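# Roll the vial in the palm until its label faces up

## Task

A vial sits loosely in the fold between the fingers and the palm of the right hand, which faces upward. Turn it by rolling it inside that hand until its label points up as in the goal image, and end with no finger or thumb in contact with it. Only this hand may touch it (the wrist camera, its post and the arm's final link count as hand); if the vial contacts anything else or leaves the hand, the task is failed. To finish, let it rest motionless briefly on the palm, clear of the wrist, the camera and its post, with the palm pointing straight up and no hand motor showing moving or overload or accumulating time toward a shutdown (motors dead from the start are excepted), then declare the task done.

## Robot and tools

Robot: one six-joint arm ending in a right hand with sixteen motors: index, middle and ring each have _mcp, _abd, _pip, _dip; the thumb has thumb_cmc, thumb_axl, thumb_mcp, thumb_ipl. A wrist camera sits on a fixed mast beside the wrist, on the palm side: x +0.05 to +0.10, z -0.16 to -0.11, reaching y = +0.06 m in hand-point axes. The mast can collide with things. Only the fingertip rubber caps grip well.

Frames. Scene frame: origin on the table below the arm base, +z up, +y to the left when facing along +x; positions in metres, orientation as quaternion wxyz. Hand-point frame (a point in front of the palm where thumb, index and middle tips meet in a pinch): +z runs along straight fingers toward the tips, +x across the palm away from the thumb, +y outward from the palm face. The palm face is at y = -0.062 m; straight-finger knuckles at z = -0.017 m, tips 0.139 m beyond; bending moves tips toward +y. For the goal, palm up means hand-point +y pointing along scene +z.

execute_actions(actions): a list of actions, each a list of up to 15 rows, each row 24 numbers in [-1, 1]. Every row lasts one control step (1/30 s); an action is 15 steps (0.5 s) and a short table repeats its final row. An empty list only returns state and images. Row layout: dx, dy, dz, rx, ry, rz, then the sixteen hand numbers, then current_limit, speed.
- dx..rz: an offset, in the hand point's own axes, from the pose measured when the action began (for a call's first action, the latest pose reported in the scene). Every row is relative to that same start, not to the row before. Scale: 1.0 = 0.6 m or 180 degrees; rx, ry, rz form one rotation vector. Each step the command is clipped to 100 mm and 16 degrees from the measured pose, and the arm trails commands by about 0.17 s, so big offsets need follow-up actions.
- Hand numbers: absolute goal angles, each spanning its hinge between stops. Order: index_mcp, index_abd, index_pip, index_dip, middle_mcp, middle_abd, middle_pip, middle_dip, ring_mcp, ring_abd, ring_pip, ring_dip, thumb_cmc, thumb_axl, thumb_mcp, thumb_ipl. Degrees at +1 / -1 and the straight value: _mcp -18/+128, straight +0.75 (toward -1 curls the finger toward the palm); _abd -60/+60, straight 0.00 (toward -1 swings away from the thumb); _pip -29/+108, straight +0.58; _dip -21/+117, straight +0.70. thumb_cmc -20/+120, straight +0.71 (toward -1 brings the thumb from beside the palm to in front of it); thumb_axl -27/+140, straight +0.68 (rolls the thumb about its length); thumb_mcp -69/+109, straight +0.23; thumb_ipl -77/+108, straight +0.17. With thumb_axl straight, lowering thumb_mcp/ipl bends the thumb toward +z; at thumb_axl -0.40 they bend it the way thumb_cmc swings.
- current_limit: linear, -1 gives 0 mA, +1 gives 550 mA (floor 11 mA); it also caps hinge speed, and far below 0 a finger may not lift. speed: set-points travel at (speed+1)/2 of 5.9 rad/s (floor 0.001 of that). Initial values +0.4 and -0.6; the last written values persist.

move(target, speed, stop_force, blocking): target is one 24-number row as above; its pose part is an offset from the last reported pose in this scene, in hand-point axes; the hand numbers are sent at the start. Straight path, 0.5 to 10 s (cut off at 10 s). speed in m/s, 0.002 to 0.5, default 0.25; rotation is capped at twice that in rad/s. stop_force in N, 9 to 40, optional: ends the path when the wrist sensor feels that much extra push against the motion for two steps, then backs off two steps and holds; not allowed in the first 0.2 s; unreliable on rotating moves; omit it when moving away from something being pressed. Faster moves hit harder. blocking=false returns after 0.5 s while the arm keeps going (not combinable with stop_force); poll with wait(0); other motion calls are refused until it ends. The move: line reports the ending (done, off_target, moving, held, fault, contact) and limits (paced = pose clipped; held = some steps blocked, possibly followed by a speed burst).

wait(seconds): 0 to 10, holds the last command. stop(): brakes a running move. zoom_image(camera, region): camera is cam_high, cam_low or cam_wrist; region [x0, y0, x1, y1] in pixels, at most 504 by 504. Images: cam_high and cam_low 672x504, cam_wrist 616x616 fisheye. show_instructions(): shows the goal image. finished_scene(scene): ends the current scene; pass its number.

Results: state line (hand-point position, quaternion, velocities in scene frame; printed position may be a bit off), Hand target (pose the controller now drives toward), pose unreachable (clearance check altered the command), joint positions and torques (torques are unreliable for contact), Wrist force/torque in hand-point axes (offset up to ~4 N, noise, saturates near 50 N; pressing gives force pointing back into the arm). Per motor, in the order above: hand_goal, hand_measured (same scale), hand_current_ma (positive pushes toward -1), hand_state (moving, goal, blocked, overload), plus hand_current_limit and hand_speed. A finger presses only while its goal lies beyond the contact surface.

Avoid: a motor at 495 mA or more for 5 s accumulated shuts down for 10 s; a HAND FAULT line cancels the remaining motion calls of that reply. Joint load limits are 142 N m for the three large joints and 26.6 N m for each wrist joint; reaching one, or 150 N outside force, halts the arm for 10 s and drops the rest of the call. Motors warn at 70 °C and brake at 85 °C. Keep the palm up and move gently so the vial never falls, touches the table or mast, or is knocked off the table; loose objects may occasionally be nudged by outside pushes.

Each tool is called after "Request:" as name(argument=value, ...), one argument or row to a line, values as JSON.

Reference images:

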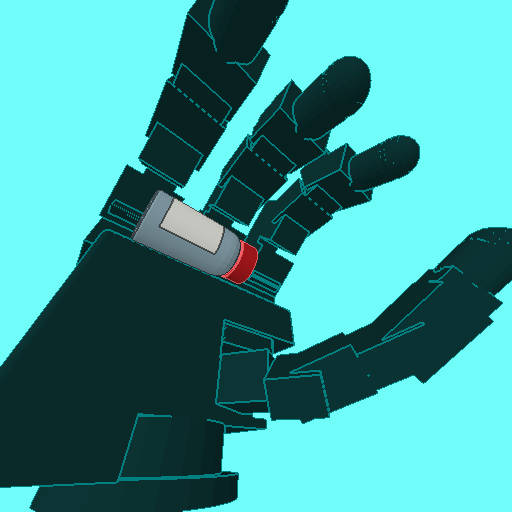

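## Session

Request:
execute_actions(
  actions=[],
)

Scene clock: 0.00 s.
end_effector_position=(+0.6111, +0.0300, +0.4111) hand_goal=(+0.046, +0.000, -0.008, +0.280, +0.046, +0.000, -0.008, +0.280, +0.046, +0.000, -0.008, +0.280, -0.104, +0.266, +0.032, -0.018) hand_measured=(+0.060, +0.000, -0.006, +0.282, +0.060, +0.000, -0.006, +0.282, +0.062, +0.000, -0.006, +0.282, -0.092, +0.270, +0.034, -0.016) hand_current_ma=(+86, +0, +14, +12, +86, +0, +14, +12, +88, +0, +15, +12, +67, +25, +10, +11) hand_state=(goal, goal, goal, goal, goal, goal, goal, goal, goal, goal, goal, goal, goal, goal, goal, goal) hand_current_limit=0.40 hand_speed=-0.60 end_effector_quat_wxyz=(+0.510, +0.492, +0.518, +0.479) end_effector_velocity=(-0.000, -0.000, -0.000) end_effector_angular_velocity=(+0.001, +0.000, -0.001)
Joint positions: [-0.19  -1.169  2.233 -4.188 -1.348 -0.059]
Joint velocities: [-0.     0.     0.    -0.    -0.001  0.001]
Joint torques (N m, as the arm reports them, + toward a larger angle): no reading
Wrist force (N, on the end effector, along its own x y z axes, offset not removed): no reading
Wrist torque (N m, same axes, about the end effector's origin, offset not removed): no reading
Hand target: +0.611, +0.030, +0.411; +0.510, +0.492, +0.518, +0.479

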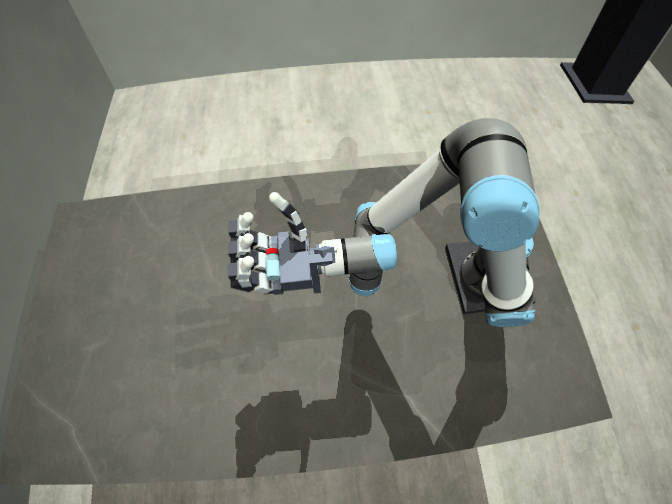

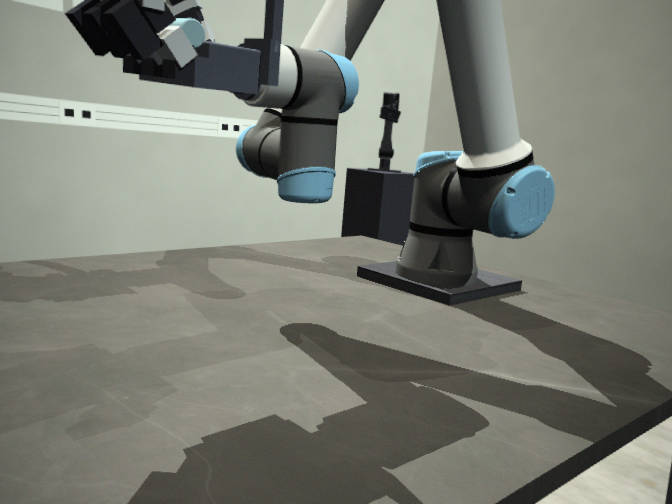

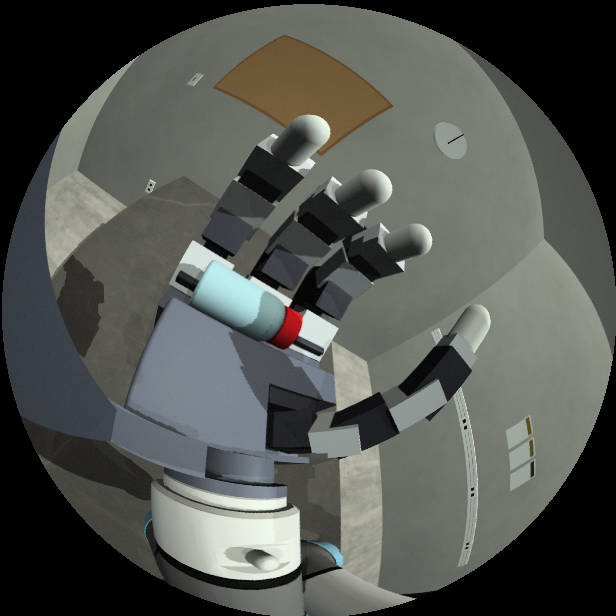

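Request:
move(
  target=[0,0,0,0,0,0,0.046,0,0,0.28,0.046,0,-0.8,-0.3,0.046,0,0,0.28,-0.1,0.266,0.03,-0.02,0.4,-0.6],
)

Request:
move(
  target=[0,0,0,0,0,0,0.046,0,0,0.28,0.046,0,-1,-0.7,0.046,0,0,0.28,-0.1,0.266,0.03,-0.02,0.4,-0.6],
)

Scene clock: 1.27 s.
end_effector_position=(+0.6111, +0.0300, +0.4111) hand_goal=(+0.046, +0.000, +0.000, +0.280, +0.046, +0.000, -0.800, -0.300, +0.046, +0.000, +0.000, +0.280, -0.100, +0.266, +0.030, -0.020) hand_measured=(+0.060, +0.000, -0.002, +0.282, +0.056, +0.000, -0.776, -0.294, +0.062, +0.000, -0.002, +0.282, -0.092, +0.270, +0.032, -0.018) hand_current_ma=(+86, +0, -12, +12, +62, +0, +125, +29, +88, +0, -13, +12, +46, +25, +11, +11) hand_state=(goal, goal, goal, goal, goal, goal, blocked, goal, goal, goal, goal, goal, goal, goal, goal, goal) hand_current_limit=0.40 hand_speed=-0.60 end_effector_quat_wxyz=(+0.510, +0.492, +0.518, +0.479) end_effector_velocity=(-0.000, -0.000, +0.000) end_effector_angular_velocity=(-0.000, -0.001, -0.001)
Joint positions: [-0.19  -1.169  2.233 -4.188 -1.348 -0.059]
Joint velocities: [-0.001 -0.    -0.    -0.     0.     0.   ]
Joint torques (N m, as the arm reports them, + toward a larger angle): [  0.07 -30.21 -12.76  -2.83  -0.02  -0.1 ]
Wrist force (N, on the end effector, along its own x y z axes, offset not removed): [-0.6 -1.5 -1.5]
Wrist torque (N m, same axes, about the end effector's origin, offset not removed): [-0.10 0.15 -0.15]
Hand target: +0.611, +0.030, +0.411; +0.510, +0.492, +0.518, +0.479
Off the commanded pose: 0.000 m, 0 deg.
move: done

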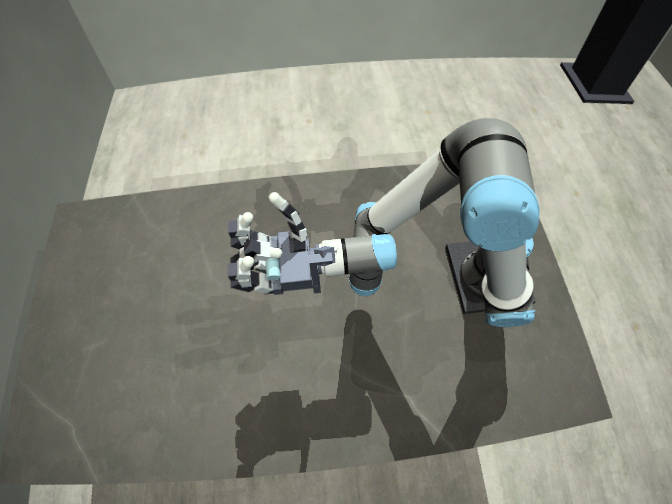

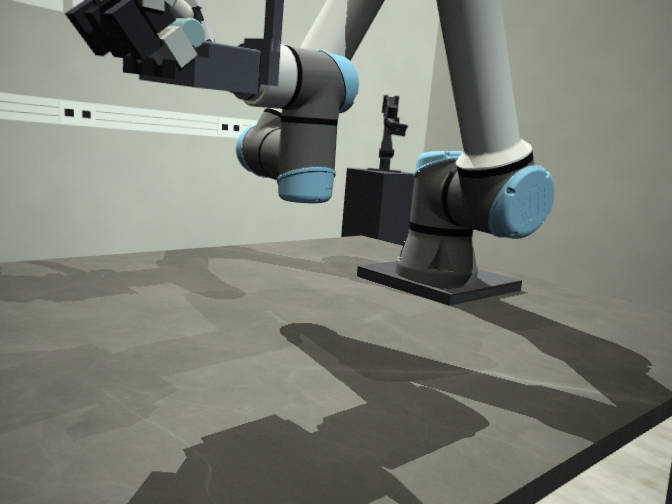

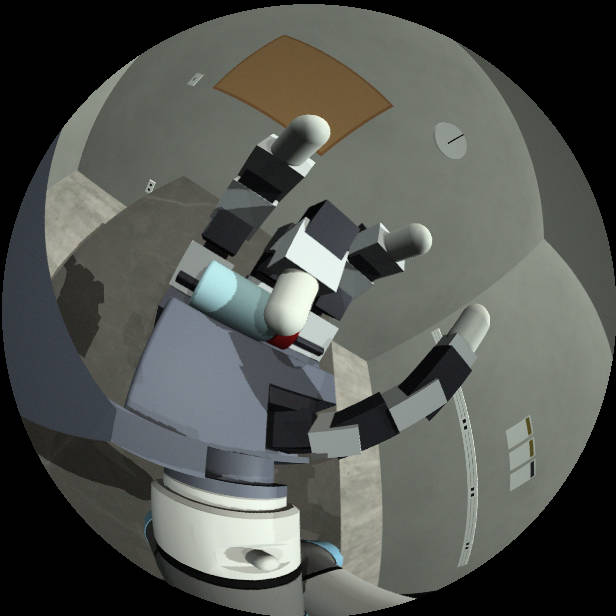

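Scene clock: 1.77 s.
end_effector_position=(+0.6111, +0.0300, +0.4111) hand_goal=(+0.046, +0.000, +0.000, +0.280, +0.046, +0.000, -1.000, -0.700, +0.046, +0.000, +0.000, +0.280, -0.100, +0.266, +0.030, -0.020) hand_measured=(+0.060, +0.000, -0.002, +0.282, +0.056, -0.002, -0.780, -0.306, +0.062, +0.000, -0.002, +0.282, -0.092, +0.270, +0.032, -0.018) hand_current_ma=(+86, +0, -12, +12, +62, -13, +385, +385, +88, +0, -13, +12, +46, +25, +11, +11) hand_state=(goal, goal, goal, goal, goal, goal, blocked, blocked, goal, goal, goal, goal, goal, goal, goal, goal) hand_current_limit=0.40 hand_speed=-0.60 end_effector_quat_wxyz=(+0.510, +0.492, +0.518, +0.479) end_effector_velocity=(-0.000, +0.000, +0.000) end_effector_angular_velocity=(-0.001, -0.000, -0.000)
Joint positions: [-0.19  -1.169  2.233 -4.188 -1.348 -0.059]
Joint velocities: [ 0.     0.     0.    -0.001 -0.001 -0.001]
Joint torques (N m, as the arm reports them, + toward a larger angle): [ -0.58 -30.41 -12.98  -2.82  -0.08  -0.09]
Wrist force (N, on the end effector, along its own x y z axes, offset not removed): [-1.0 -1.6 0.0]
Wrist torque (N m, same axes, about the end effector's origin, offset not removed): [-0.34 0.16 -0.13]
Hand target: +0.611, +0.030, +0.411; +0.510, +0.492, +0.518, +0.479
Off the commanded pose: 0.000 m, 0 deg.
move: done

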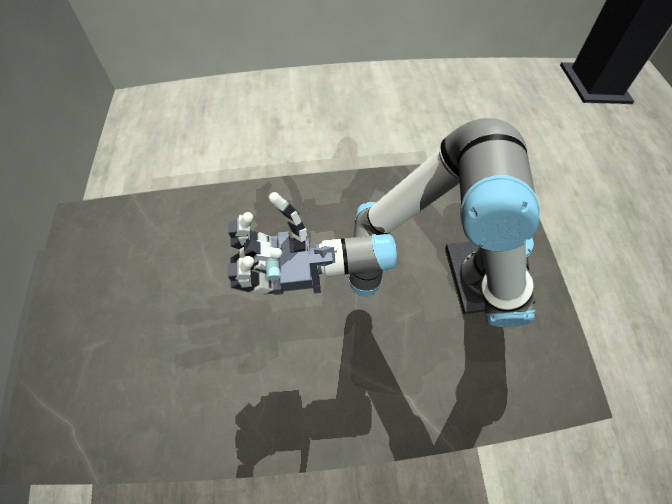

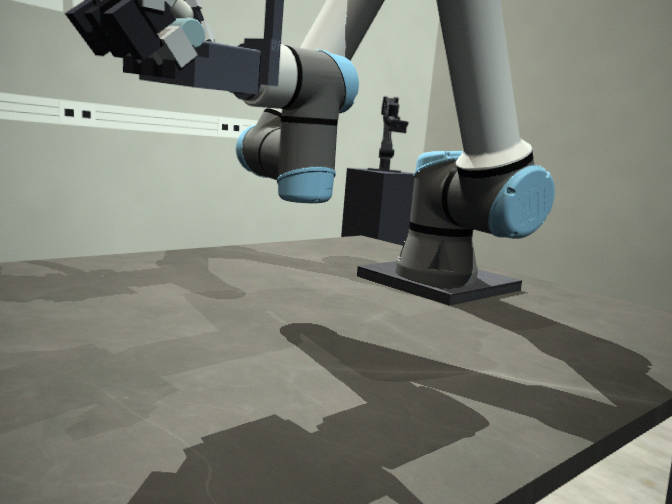

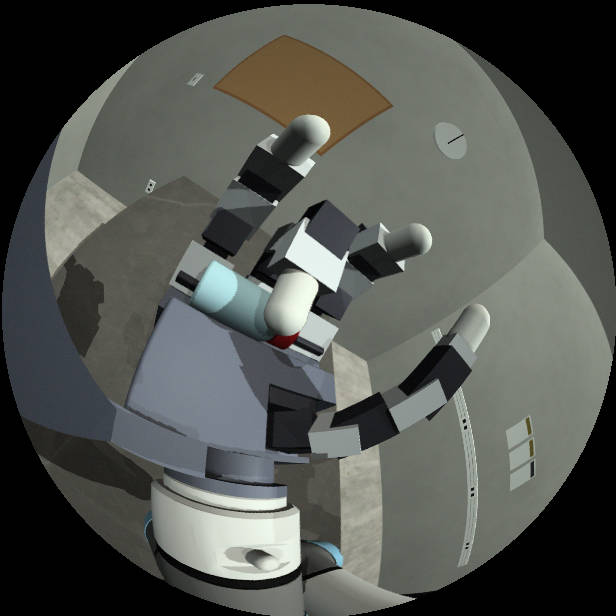

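Contact. Drag by opening the knuckle.

Request:
move(
  target=[0,0,0,0,0,0,0.046,0,0,0.28,0.45,0,-1,-0.4,0.046,0,0,0.28,-0.1,0.266,0.03,-0.02,0.4,-0.8],
)

Scene clock: 3.00 s.
end_effector_position=(+0.6111, +0.0300, +0.4111) hand_goal=(+0.046, +0.000, +0.000, +0.280, +0.450, +0.000, -1.000, -0.400, +0.046, +0.000, +0.000, +0.280, -0.100, +0.266, +0.030, -0.020) hand_measured=(+0.060, +0.000, -0.002, +0.282, +0.458, -0.004, -0.788, -0.354, +0.062, +0.000, -0.002, +0.282, -0.092, +0.270, +0.032, -0.018) hand_current_ma=(+86, +0, -12, +12, +49, -15, +385, +271, +88, +0, -13, +12, +46, +25, +11, +11) hand_state=(goal, goal, goal, goal, goal, goal, blocked, blocked, goal, goal, goal, goal, goal, goal, goal, goal) hand_current_limit=0.40 hand_speed=-0.80 end_effector_quat_wxyz=(+0.510, +0.492, +0.518, +0.479) end_effector_velocity=(-0.000, -0.000, +0.000) end_effector_angular_velocity=(+0.000, -0.000, -0.000)
Joint positions: [-0.19  -1.169  2.233 -4.188 -1.348 -0.059]
Joint velocities: [ 0. -0. -0. -0. -0.  0.]
Joint torques (N m, as the arm reports them, + toward a larger angle): [ -0.18 -30.1  -12.54  -2.81  -0.02  -0.15]
Wrist force (N, on the end effector, along its own x y z axes, offset not removed): [-0.4 -1.4 -0.6]
Wrist torque (N m, same axes, about the end effector's origin, offset not removed): [-0.14 0.05 -0.17]
Hand target: +0.611, +0.030, +0.411; +0.510, +0.492, +0.518, +0.479
Off the commanded pose: 0.000 m, 0 deg.
move: done

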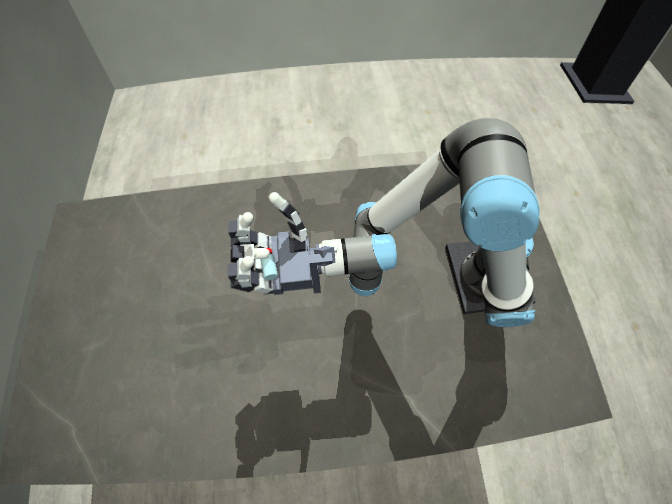

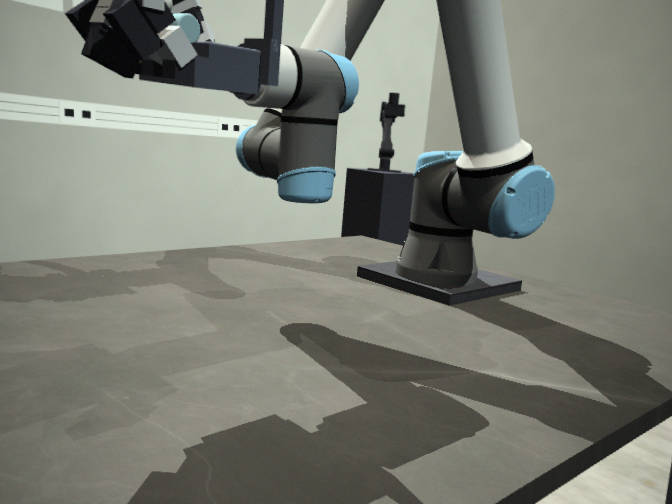

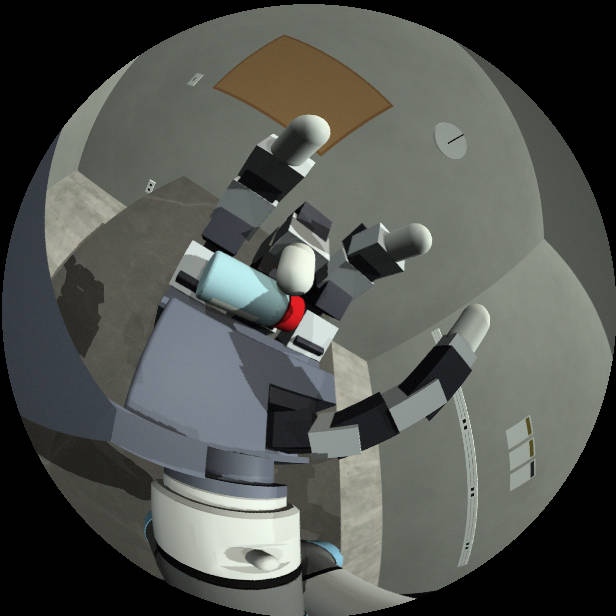

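Request:
execute_actions(
  actions=[
    [[0,0,0,0,0,0,0.046,0,0,0.28,0.45,0,-0.6,-0.1,0.046,0,0,0.28,-0.1,0.266,0.03,-0.02,0.4,-0.6]],
    [[0,0,0,0,0,0,0.046,0,0,0.28,0.046,0,-0.6,0,0.046,0,0,0.28,-0.1,0.266,0.03,-0.02,0.4,-0.6]],
    [[0,0,0,0,0,0,0.046,0,0,0.28,0.046,0,-1,0,0.046,0,0,0.28,-0.1,0.266,0.03,-0.02,0.4,-0.6]],
    [[0,0,0,0,0,0,0.046,0,0,0.28,0.046,0,-1,-0.9,0.046,0,0,0.28,-0.1,0.266,0.03,-0.02,0.4,-0.6]],
  ],
)

Request:
move(
  target=[0,0,0,0,0,0,0.046,0,0,0.28,0.046,0,-0.5,-0.9,0.046,0,0,0.28,-0.1,0.266,0.03,-0.02,0.4,-0.8],
)

Scene clock: 5.43 s.
end_effector_position=(+0.6111, +0.0300, +0.4111) hand_goal=(+0.046, +0.000, +0.000, +0.280, +0.046, +0.000, -1.000, -0.900, +0.046, +0.000, +0.000, +0.280, -0.100, +0.266, +0.030, -0.020) hand_measured=(+0.060, +0.000, -0.002, +0.282, +0.056, -0.004, -0.948, -0.056, +0.062, +0.000, -0.002, +0.282, -0.092, +0.270, +0.032, -0.018) hand_current_ma=(+85, +0, -12, +12, +57, -17, +278, +380, +88, +0, -13, +12, +46, +25, +11, +11) hand_state=(goal, goal, goal, goal, goal, goal, blocked, moving, goal, goal, goal, goal, goal, goal, goal, goal) hand_current_limit=0.40 hand_speed=-0.60 end_effector_quat_wxyz=(+0.510, +0.492, +0.518, +0.479) end_effector_velocity=(-0.000, +0.000, +0.000) end_effector_angular_velocity=(-0.000, -0.000, +0.000)
Joint positions: [-0.19  -1.169  2.233 -4.188 -1.348 -0.059]
Joint velocities: [ 0.001  0.    -0.    -0.    -0.    -0.   ]
Joint torques (N m, as the arm reports them, + toward a larger angle): [  0.01 -30.63 -12.74  -2.84   0.    -0.09]
Wrist force (N, on the end effector, along its own x y z axes, offset not removed): [-2.2 -1.2 -0.5]
Wrist torque (N m, same axes, about the end effector's origin, offset not removed): [-0.13 0.32 -0.32]
Hand target: +0.611, +0.030, +0.411; +0.510, +0.492, +0.518, +0.479
Off the commanded pose: 0.000 m, 0 deg.

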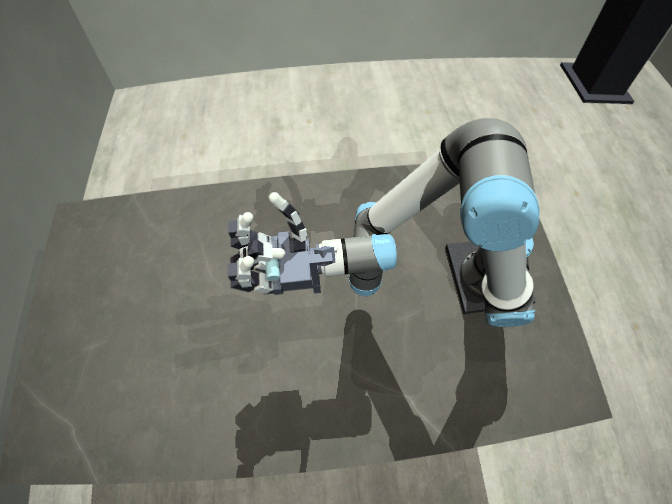

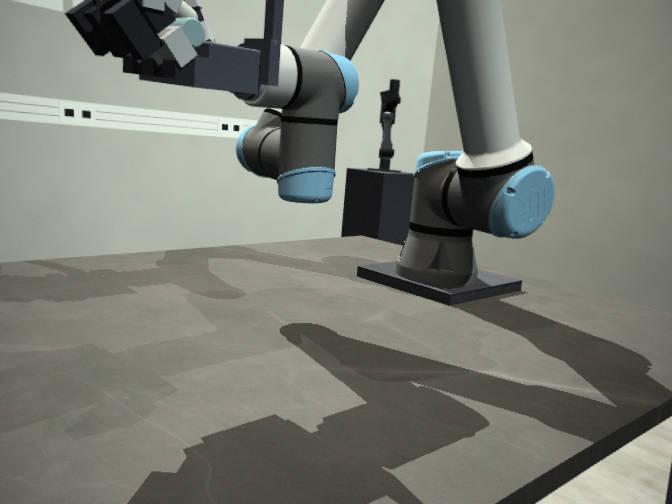

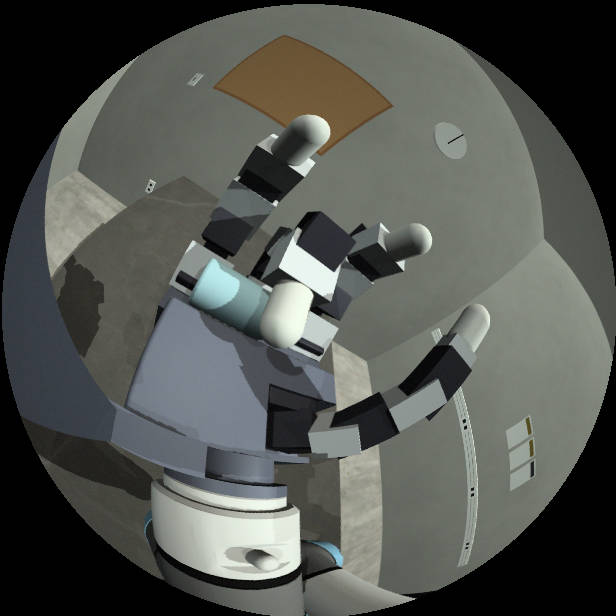

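Scene clock: 7.30 s.
end_effector_position=(+0.6111, +0.0300, +0.4111) hand_goal=(+0.046, +0.000, +0.000, +0.280, +0.046, +0.000, -0.500, -0.900, +0.046, +0.000, +0.000, +0.280, -0.100, +0.266, +0.030, -0.020) hand_measured=(+0.060, +0.000, -0.002, +0.282, +0.056, -0.004, -0.460, -0.766, +0.062, +0.000, -0.002, +0.282, -0.092, +0.270, +0.032, -0.018) hand_current_ma=(+85, +0, -12, +12, +57, -15, +215, +383, +88, +0, -13, +12, +46, +25, +11, +11) hand_state=(goal, goal, goal, goal, goal, goal, blocked, blocked, goal, goal, goal, goal, goal, goal, goal, goal) hand_current_limit=0.40 hand_speed=-0.80 end_effector_quat_wxyz=(+0.510, +0.492, +0.518, +0.479) end_effector_velocity=(+0.000, +0.001, -0.000) end_effector_angular_velocity=(+0.000, +0.000, +0.002)
Joint positions: [-0.19  -1.169  2.233 -4.188 -1.348 -0.059]
Joint velocities: [ 0.001  0.    -0.     0.     0.001  0.   ]
Joint torques (N m, as the arm reports them, + toward a larger angle): [  0.12 -30.13 -12.23  -2.97   0.    -0.06]
Wrist force (N, on the end effector, along its own x y z axes, offset not removed): [-0.6 -2.3 -0.6]
Wrist torque (N m, same axes, about the end effector's origin, offset not removed): [-0.33 0.10 -0.17]
Hand target: +0.611, +0.030, +0.411; +0.510, +0.492, +0.518, +0.479
Off the commanded pose: 0.000 m, 0 deg.
move: done

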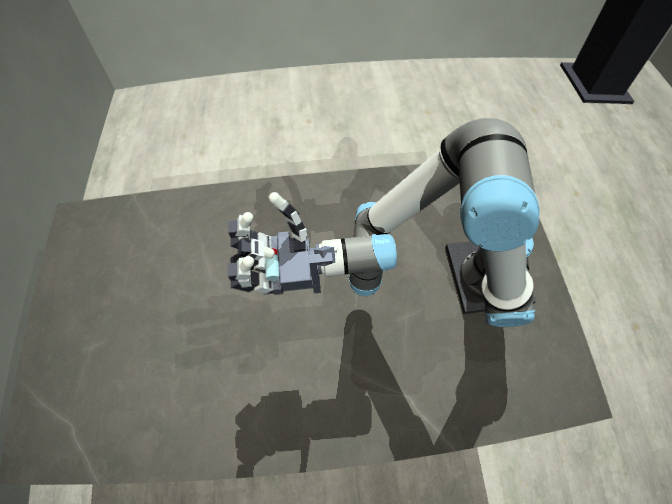

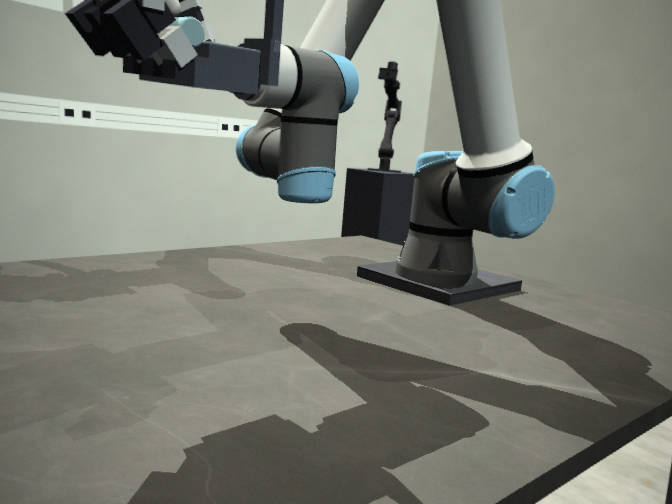

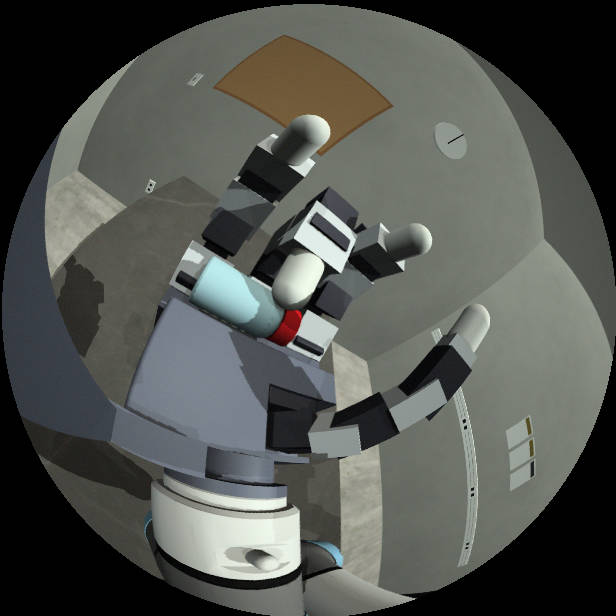

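Request:
move(
  target=[0,0,0,0,0,0,0.046,0,0,0.28,0.046,0,-0.25,-1,0.046,0,0,0.28,-0.1,0.266,0.03,-0.02,0.4,-0.8],
)

Request:
execute_actions(
  actions=[
    [[0,0,0,0,0,0,0.046,0,0,0.28,0.046,0,-0.25,-0.1,0.046,0,0,0.28,-0.1,0.266,0.03,-0.02,0.4,0]],
    [[0,0,0,0,0,0,0.046,0,0,0.28,0.046,0,-0.9,-0.1,0.046,0,0,0.28,-0.1,0.266,0.03,-0.02,0.4,-0.3]],
    [[0,0,0,0,0,0,0.046,0,0,0.28,0.046,0,-0.9,-1,0.046,0,0,0.28,-0.1,0.266,0.03,-0.02,0.4,0]],
    [[0,0,0,0,0,0,0.046,0,0,0.28,0.046,0,-0.25,-1,0.046,0,0,0.28,-0.1,0.266,0.03,-0.02,0.4,-0.8]],
    [[0,0,0,0,0,0,0.046,0,0,0.28,0.046,0,-0.25,-1,0.046,0,0,0.28,-0.1,0.266,0.03,-0.02,0.4,-0.8]],
    [[0,0,0,0,0,0,0.046,0,0,0.28,0.046,0,-0.25,-1,0.046,0,0,0.28,-0.1,0.266,0.03,-0.02,0.4,-0.8]],
  ],
)

Scene clock: 8.50 s.
end_effector_position=(+0.6111, +0.0300, +0.4111) hand_goal=(+0.046, +0.000, +0.000, +0.280, +0.046, +0.000, -0.250, -1.000, +0.046, +0.000, +0.000, +0.280, -0.100, +0.266, +0.030, -0.020) hand_measured=(+0.060, +0.000, -0.002, +0.282, +0.056, -0.004, -0.254, -0.998, +0.062, +0.000, -0.002, +0.282, -0.092, +0.270, +0.032, -0.018) hand_current_ma=(+85, +0, -12, +12, +57, -15, -23, +12, +88, +0, -13, +12, +46, +25, +11, +11) hand_state=(goal, goal, goal, goal, goal, goal, goal, goal, goal, goal, goal, goal, goal, goal, goal, goal) hand_current_limit=0.40 hand_speed=-0.80 end_effector_quat_wxyz=(+0.510, +0.492, +0.518, +0.479) end_effector_velocity=(+0.000, +0.000, -0.000) end_effector_angular_velocity=(+0.001, +0.000, +0.001)
Joint positions: [-0.19  -1.169  2.233 -4.188 -1.348 -0.059]
Joint velocities: [ 0.     0.    -0.     0.     0.001  0.001]
Joint torques (N m, as the arm reports them, + toward a larger angle): [  0.35 -30.02 -12.62  -3.    -0.07  -0.06]
Wrist force (N, on the end effector, along its own x y z axes, offset not removed): [-0.8 -2.0 -0.8]
Wrist torque (N m, same axes, about the end effector's origin, offset not removed): [-0.26 0.06 -0.12]
Hand target: +0.611, +0.030, +0.411; +0.510, +0.492, +0.518, +0.479
Off the commanded pose: 0.000 m, 0 deg.
move: done

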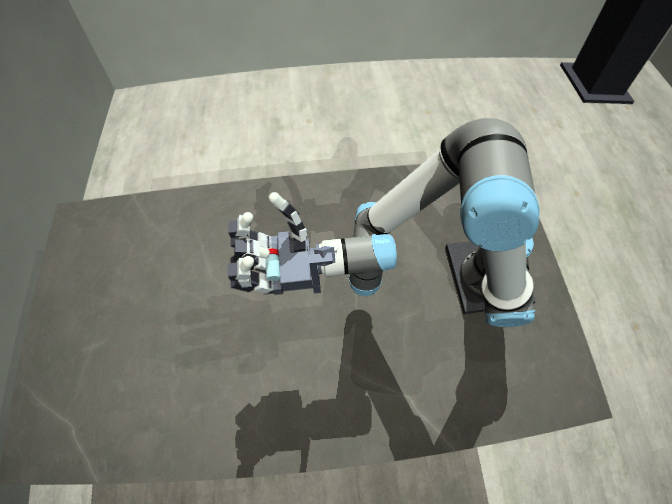

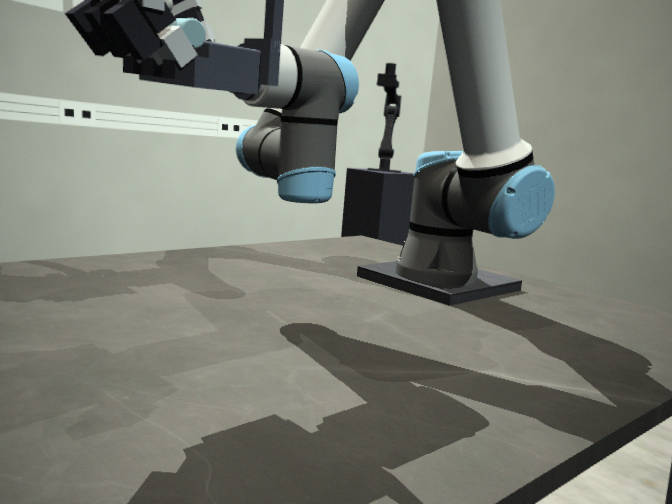

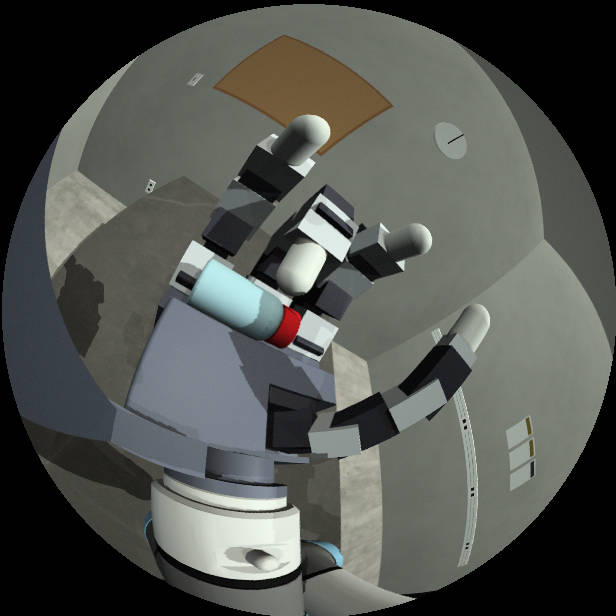

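Scene clock: 11.50 s.
end_effector_position=(+0.6111, +0.0300, +0.4111) hand_goal=(+0.046, +0.000, +0.000, +0.280, +0.046, +0.000, -0.250, -1.000, +0.046, +0.000, +0.000, +0.280, -0.100, +0.266, +0.030, -0.020) hand_measured=(+0.060, +0.000, -0.002, +0.282, +0.056, -0.002, -0.254, -0.918, +0.062, +0.000, -0.002, +0.282, -0.092, +0.270, +0.032, -0.018) hand_current_ma=(+85, +0, -12, +12, +57, -14, -24, +31, +88, +0, -13, +12, +46, +25, +10, +11) hand_state=(goal, goal, goal, goal, goal, goal, goal, moving, goal, goal, goal, goal, goal, goal, goal, goal) hand_current_limit=0.40 hand_speed=-0.80 end_effector_quat_wxyz=(+0.510, +0.492, +0.518, +0.479) end_effector_velocity=(-0.000, -0.000, +0.000) end_effector_angular_velocity=(-0.002, -0.000, -0.001)
Joint positions: [-0.19  -1.169  2.233 -4.188 -1.348 -0.059]
Joint velocities: [ 0.    -0.    -0.     0.    -0.001 -0.002]
Joint torques (N m, as the arm reports them, + toward a larger angle): [ -0.34 -30.28 -13.73  -2.86   0.    -0.05]
Wrist force (N, on the end effector, along its own x y z axes, offset not removed): [-1.0 -0.9 -1.2]
Wrist torque (N m, same axes, about the end effector's origin, offset not removed): [-0.06 0.14 -0.26]
Hand target: +0.611, +0.030, +0.411; +0.510, +0.492, +0.518, +0.479
Off the commanded pose: 0.000 m, 0 deg.

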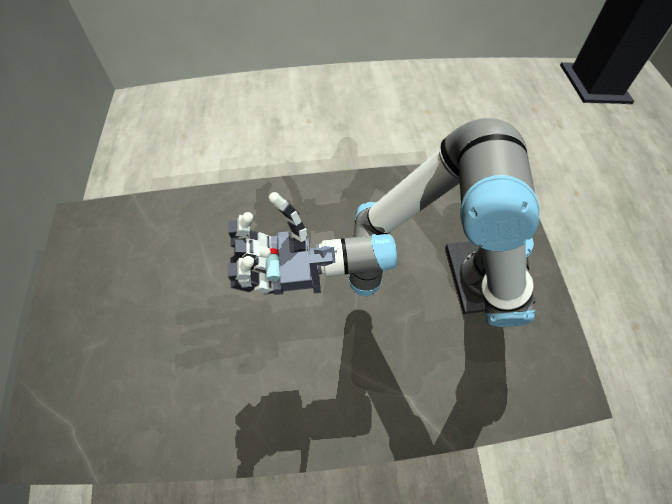

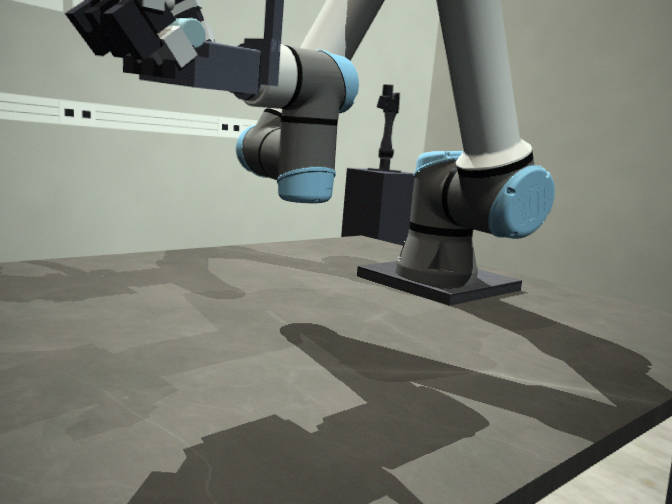

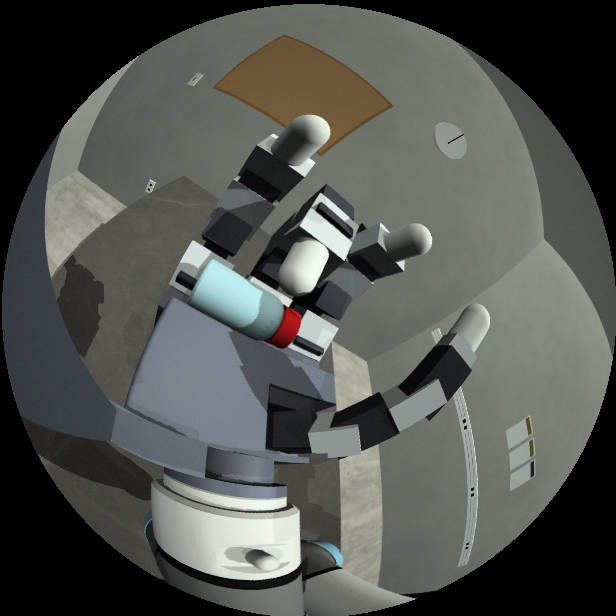

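Request:
execute_actions(
  actions=[
    [[0,0,0,0,0,0,0.046,0,0,0.28,0.046,0,-0.25,-0.1,0.046,0,0,0.28,-0.1,0.266,0.03,-0.02,0.4,0]],
    [[0,0,0,0,0,0,0.046,0,0,0.28,0.046,0,-0.9,-0.1,0.046,0,0,0.28,-0.1,0.266,0.03,-0.02,0.4,-0.3]],
    [[0,0,0,0,0,0,0.046,0,0,0.28,0.046,0,-0.9,-1,0.046,0,0,0.28,-0.1,0.266,0.03,-0.02,0.4,0]],
    [[0,0,0,0,0,0,0.5,0,0,0.28,0.5,0,-0.9,-1,0.5,0,0,0.28,-0.1,0.266,0.03,-0.02,0.4,-0.75]],
    [[0,0,0,0,0,0,0.5,0,0,0.28,0.5,0,-0.9,-1,0.5,0,0,0.28,-0.1,0.266,0.03,-0.02,0.4,-0.75]],
  ],
)

Request:
move(
  target=[0,0,0,0,0,0,0.5,0,0,0.28,0.5,0,-0.5,-1,0.5,0,0,0.28,-0.1,0.266,0.03,-0.02,0.4,-0.85],
)

Scene clock: 14.33 s.
end_effector_position=(+0.6111, +0.0300, +0.4111) hand_goal=(+0.500, +0.000, +0.000, +0.280, +0.500, +0.000, -0.900, -1.000, +0.500, +0.000, +0.000, +0.280, -0.100, +0.266, +0.030, -0.020) hand_measured=(+0.508, +0.000, +0.000, +0.282, +0.506, -0.004, -0.854, -0.270, +0.508, +0.000, +0.000, +0.282, -0.092, +0.270, +0.032, -0.018) hand_current_ma=(+43, +0, -4, +12, +33, -17, +240, +385, +45, +0, -5, +12, +46, +25, +10, +11) hand_state=(goal, goal, goal, goal, goal, goal, blocked, blocked, goal, goal, goal, goal, goal, goal, goal, goal) hand_current_limit=0.40 hand_speed=-0.75 end_effector_quat_wxyz=(+0.510, +0.492, +0.518, +0.479) end_effector_velocity=(+0.000, -0.001, +0.000) end_effector_angular_velocity=(+0.000, -0.000, -0.001)
Joint positions: [-0.19  -1.169  2.233 -4.188 -1.348 -0.059]
Joint velocities: [-0.001  0.    -0.    -0.    -0.     0.   ]
Joint torques (N m, as the arm reports them, + toward a larger angle): [  0.11 -30.05 -12.29  -3.02   0.01  -0.13]
Wrist force (N, on the end effector, along its own x y z axes, offset not removed): [-1.2 -1.9 -0.9]
Wrist torque (N m, same axes, about the end effector's origin, offset not removed): [-0.21 0.19 -0.28]
Hand target: +0.611, +0.030, +0.411; +0.510, +0.492, +0.518, +0.479
Off the commanded pose: 0.000 m, 0 deg.

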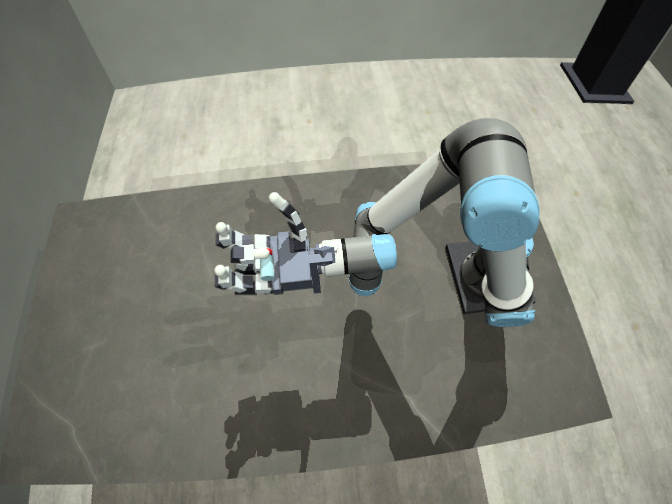

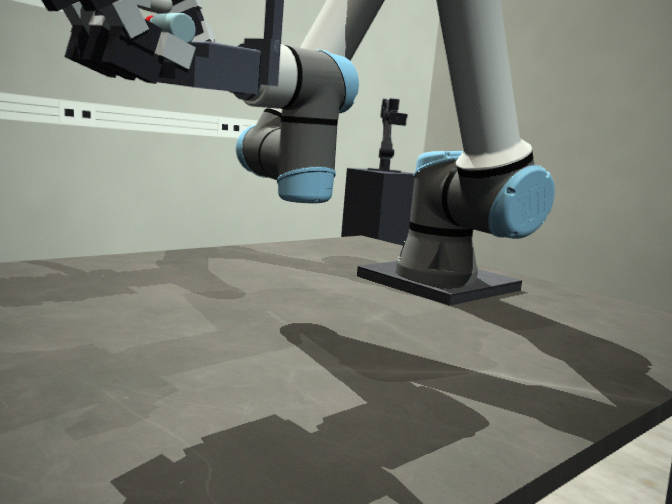

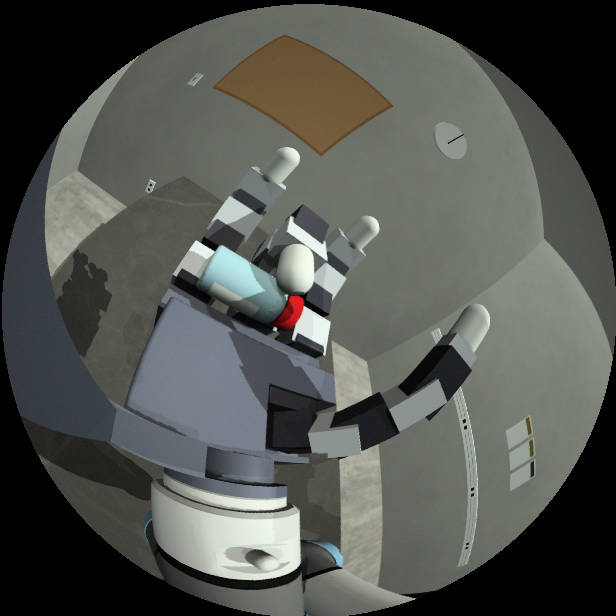

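Scene clock: 16.50 s.
end_effector_position=(+0.6111, +0.0300, +0.4111) hand_goal=(+0.500, +0.000, +0.000, +0.280, +0.500, +0.000, -0.500, -1.000, +0.500, +0.000, +0.000, +0.280, -0.100, +0.266, +0.030, -0.020) hand_measured=(+0.508, +0.000, +0.000, +0.282, +0.506, -0.004, -0.498, -0.998, +0.508, +0.000, +0.000, +0.282, -0.092, +0.270, +0.032, -0.018) hand_current_ma=(+44, +0, -4, +12, +33, -14, +12, +11, +45, +0, -5, +12, +46, +25, +10, +11) hand_state=(goal, goal, goal, goal, goal, goal, goal, goal, goal, goal, goal, goal, goal, goal, goal, goal) hand_current_limit=0.40 hand_speed=-0.85 end_effector_quat_wxyz=(+0.510, +0.492, +0.518, +0.479) end_effector_velocity=(+0.000, -0.000, -0.000) end_effector_angular_velocity=(+0.000, +0.002, -0.000)
Joint positions: [-0.19  -1.169  2.233 -4.188 -1.348 -0.059]
Joint velocities: [ 0.    -0.     0.     0.001 -0.    -0.   ]
Joint torques (N m, as the arm reports them, + toward a larger angle): [  0.16 -30.4  -12.5   -3.01  -0.02  -0.09]
Wrist force (N, on the end effector, along its own x y z axes, offset not removed): [-1.5 -1.3 -1.0]
Wrist torque (N m, same axes, about the end effector's origin, offset not removed): [-0.20 0.20 -0.23]
Hand target: +0.611, +0.030, +0.411; +0.510, +0.492, +0.518, +0.479
Off the commanded pose: 0.000 m, 0 deg.
move: done

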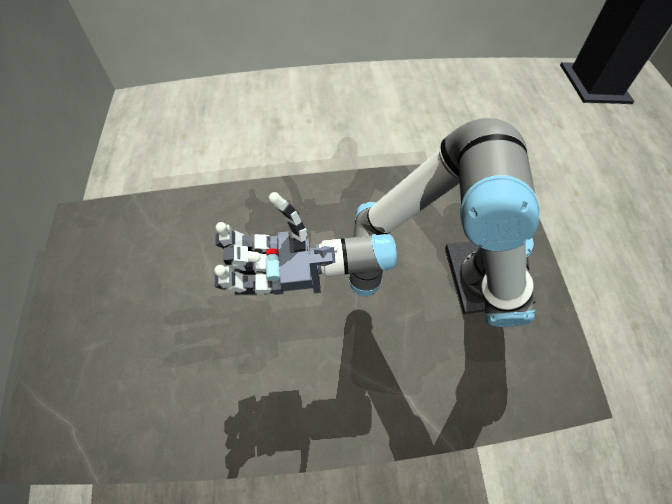

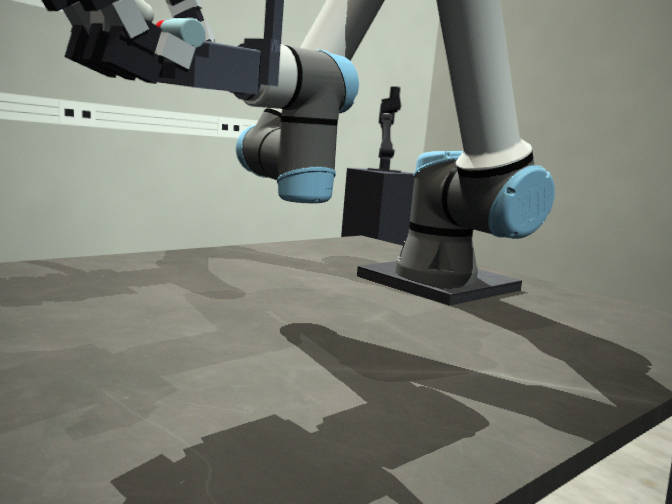

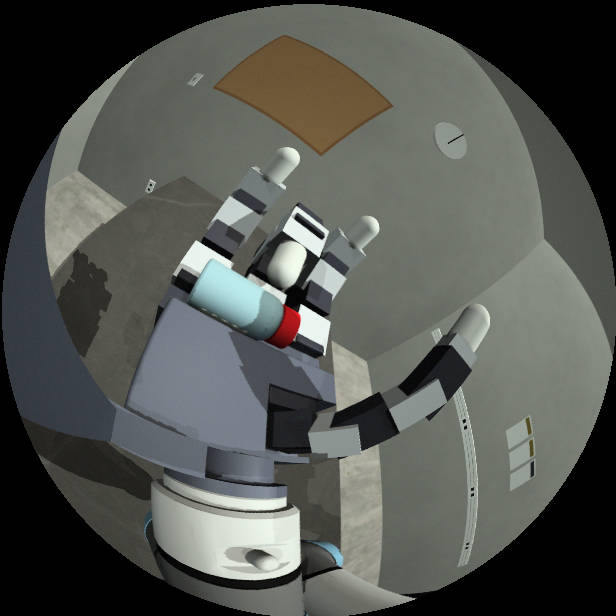

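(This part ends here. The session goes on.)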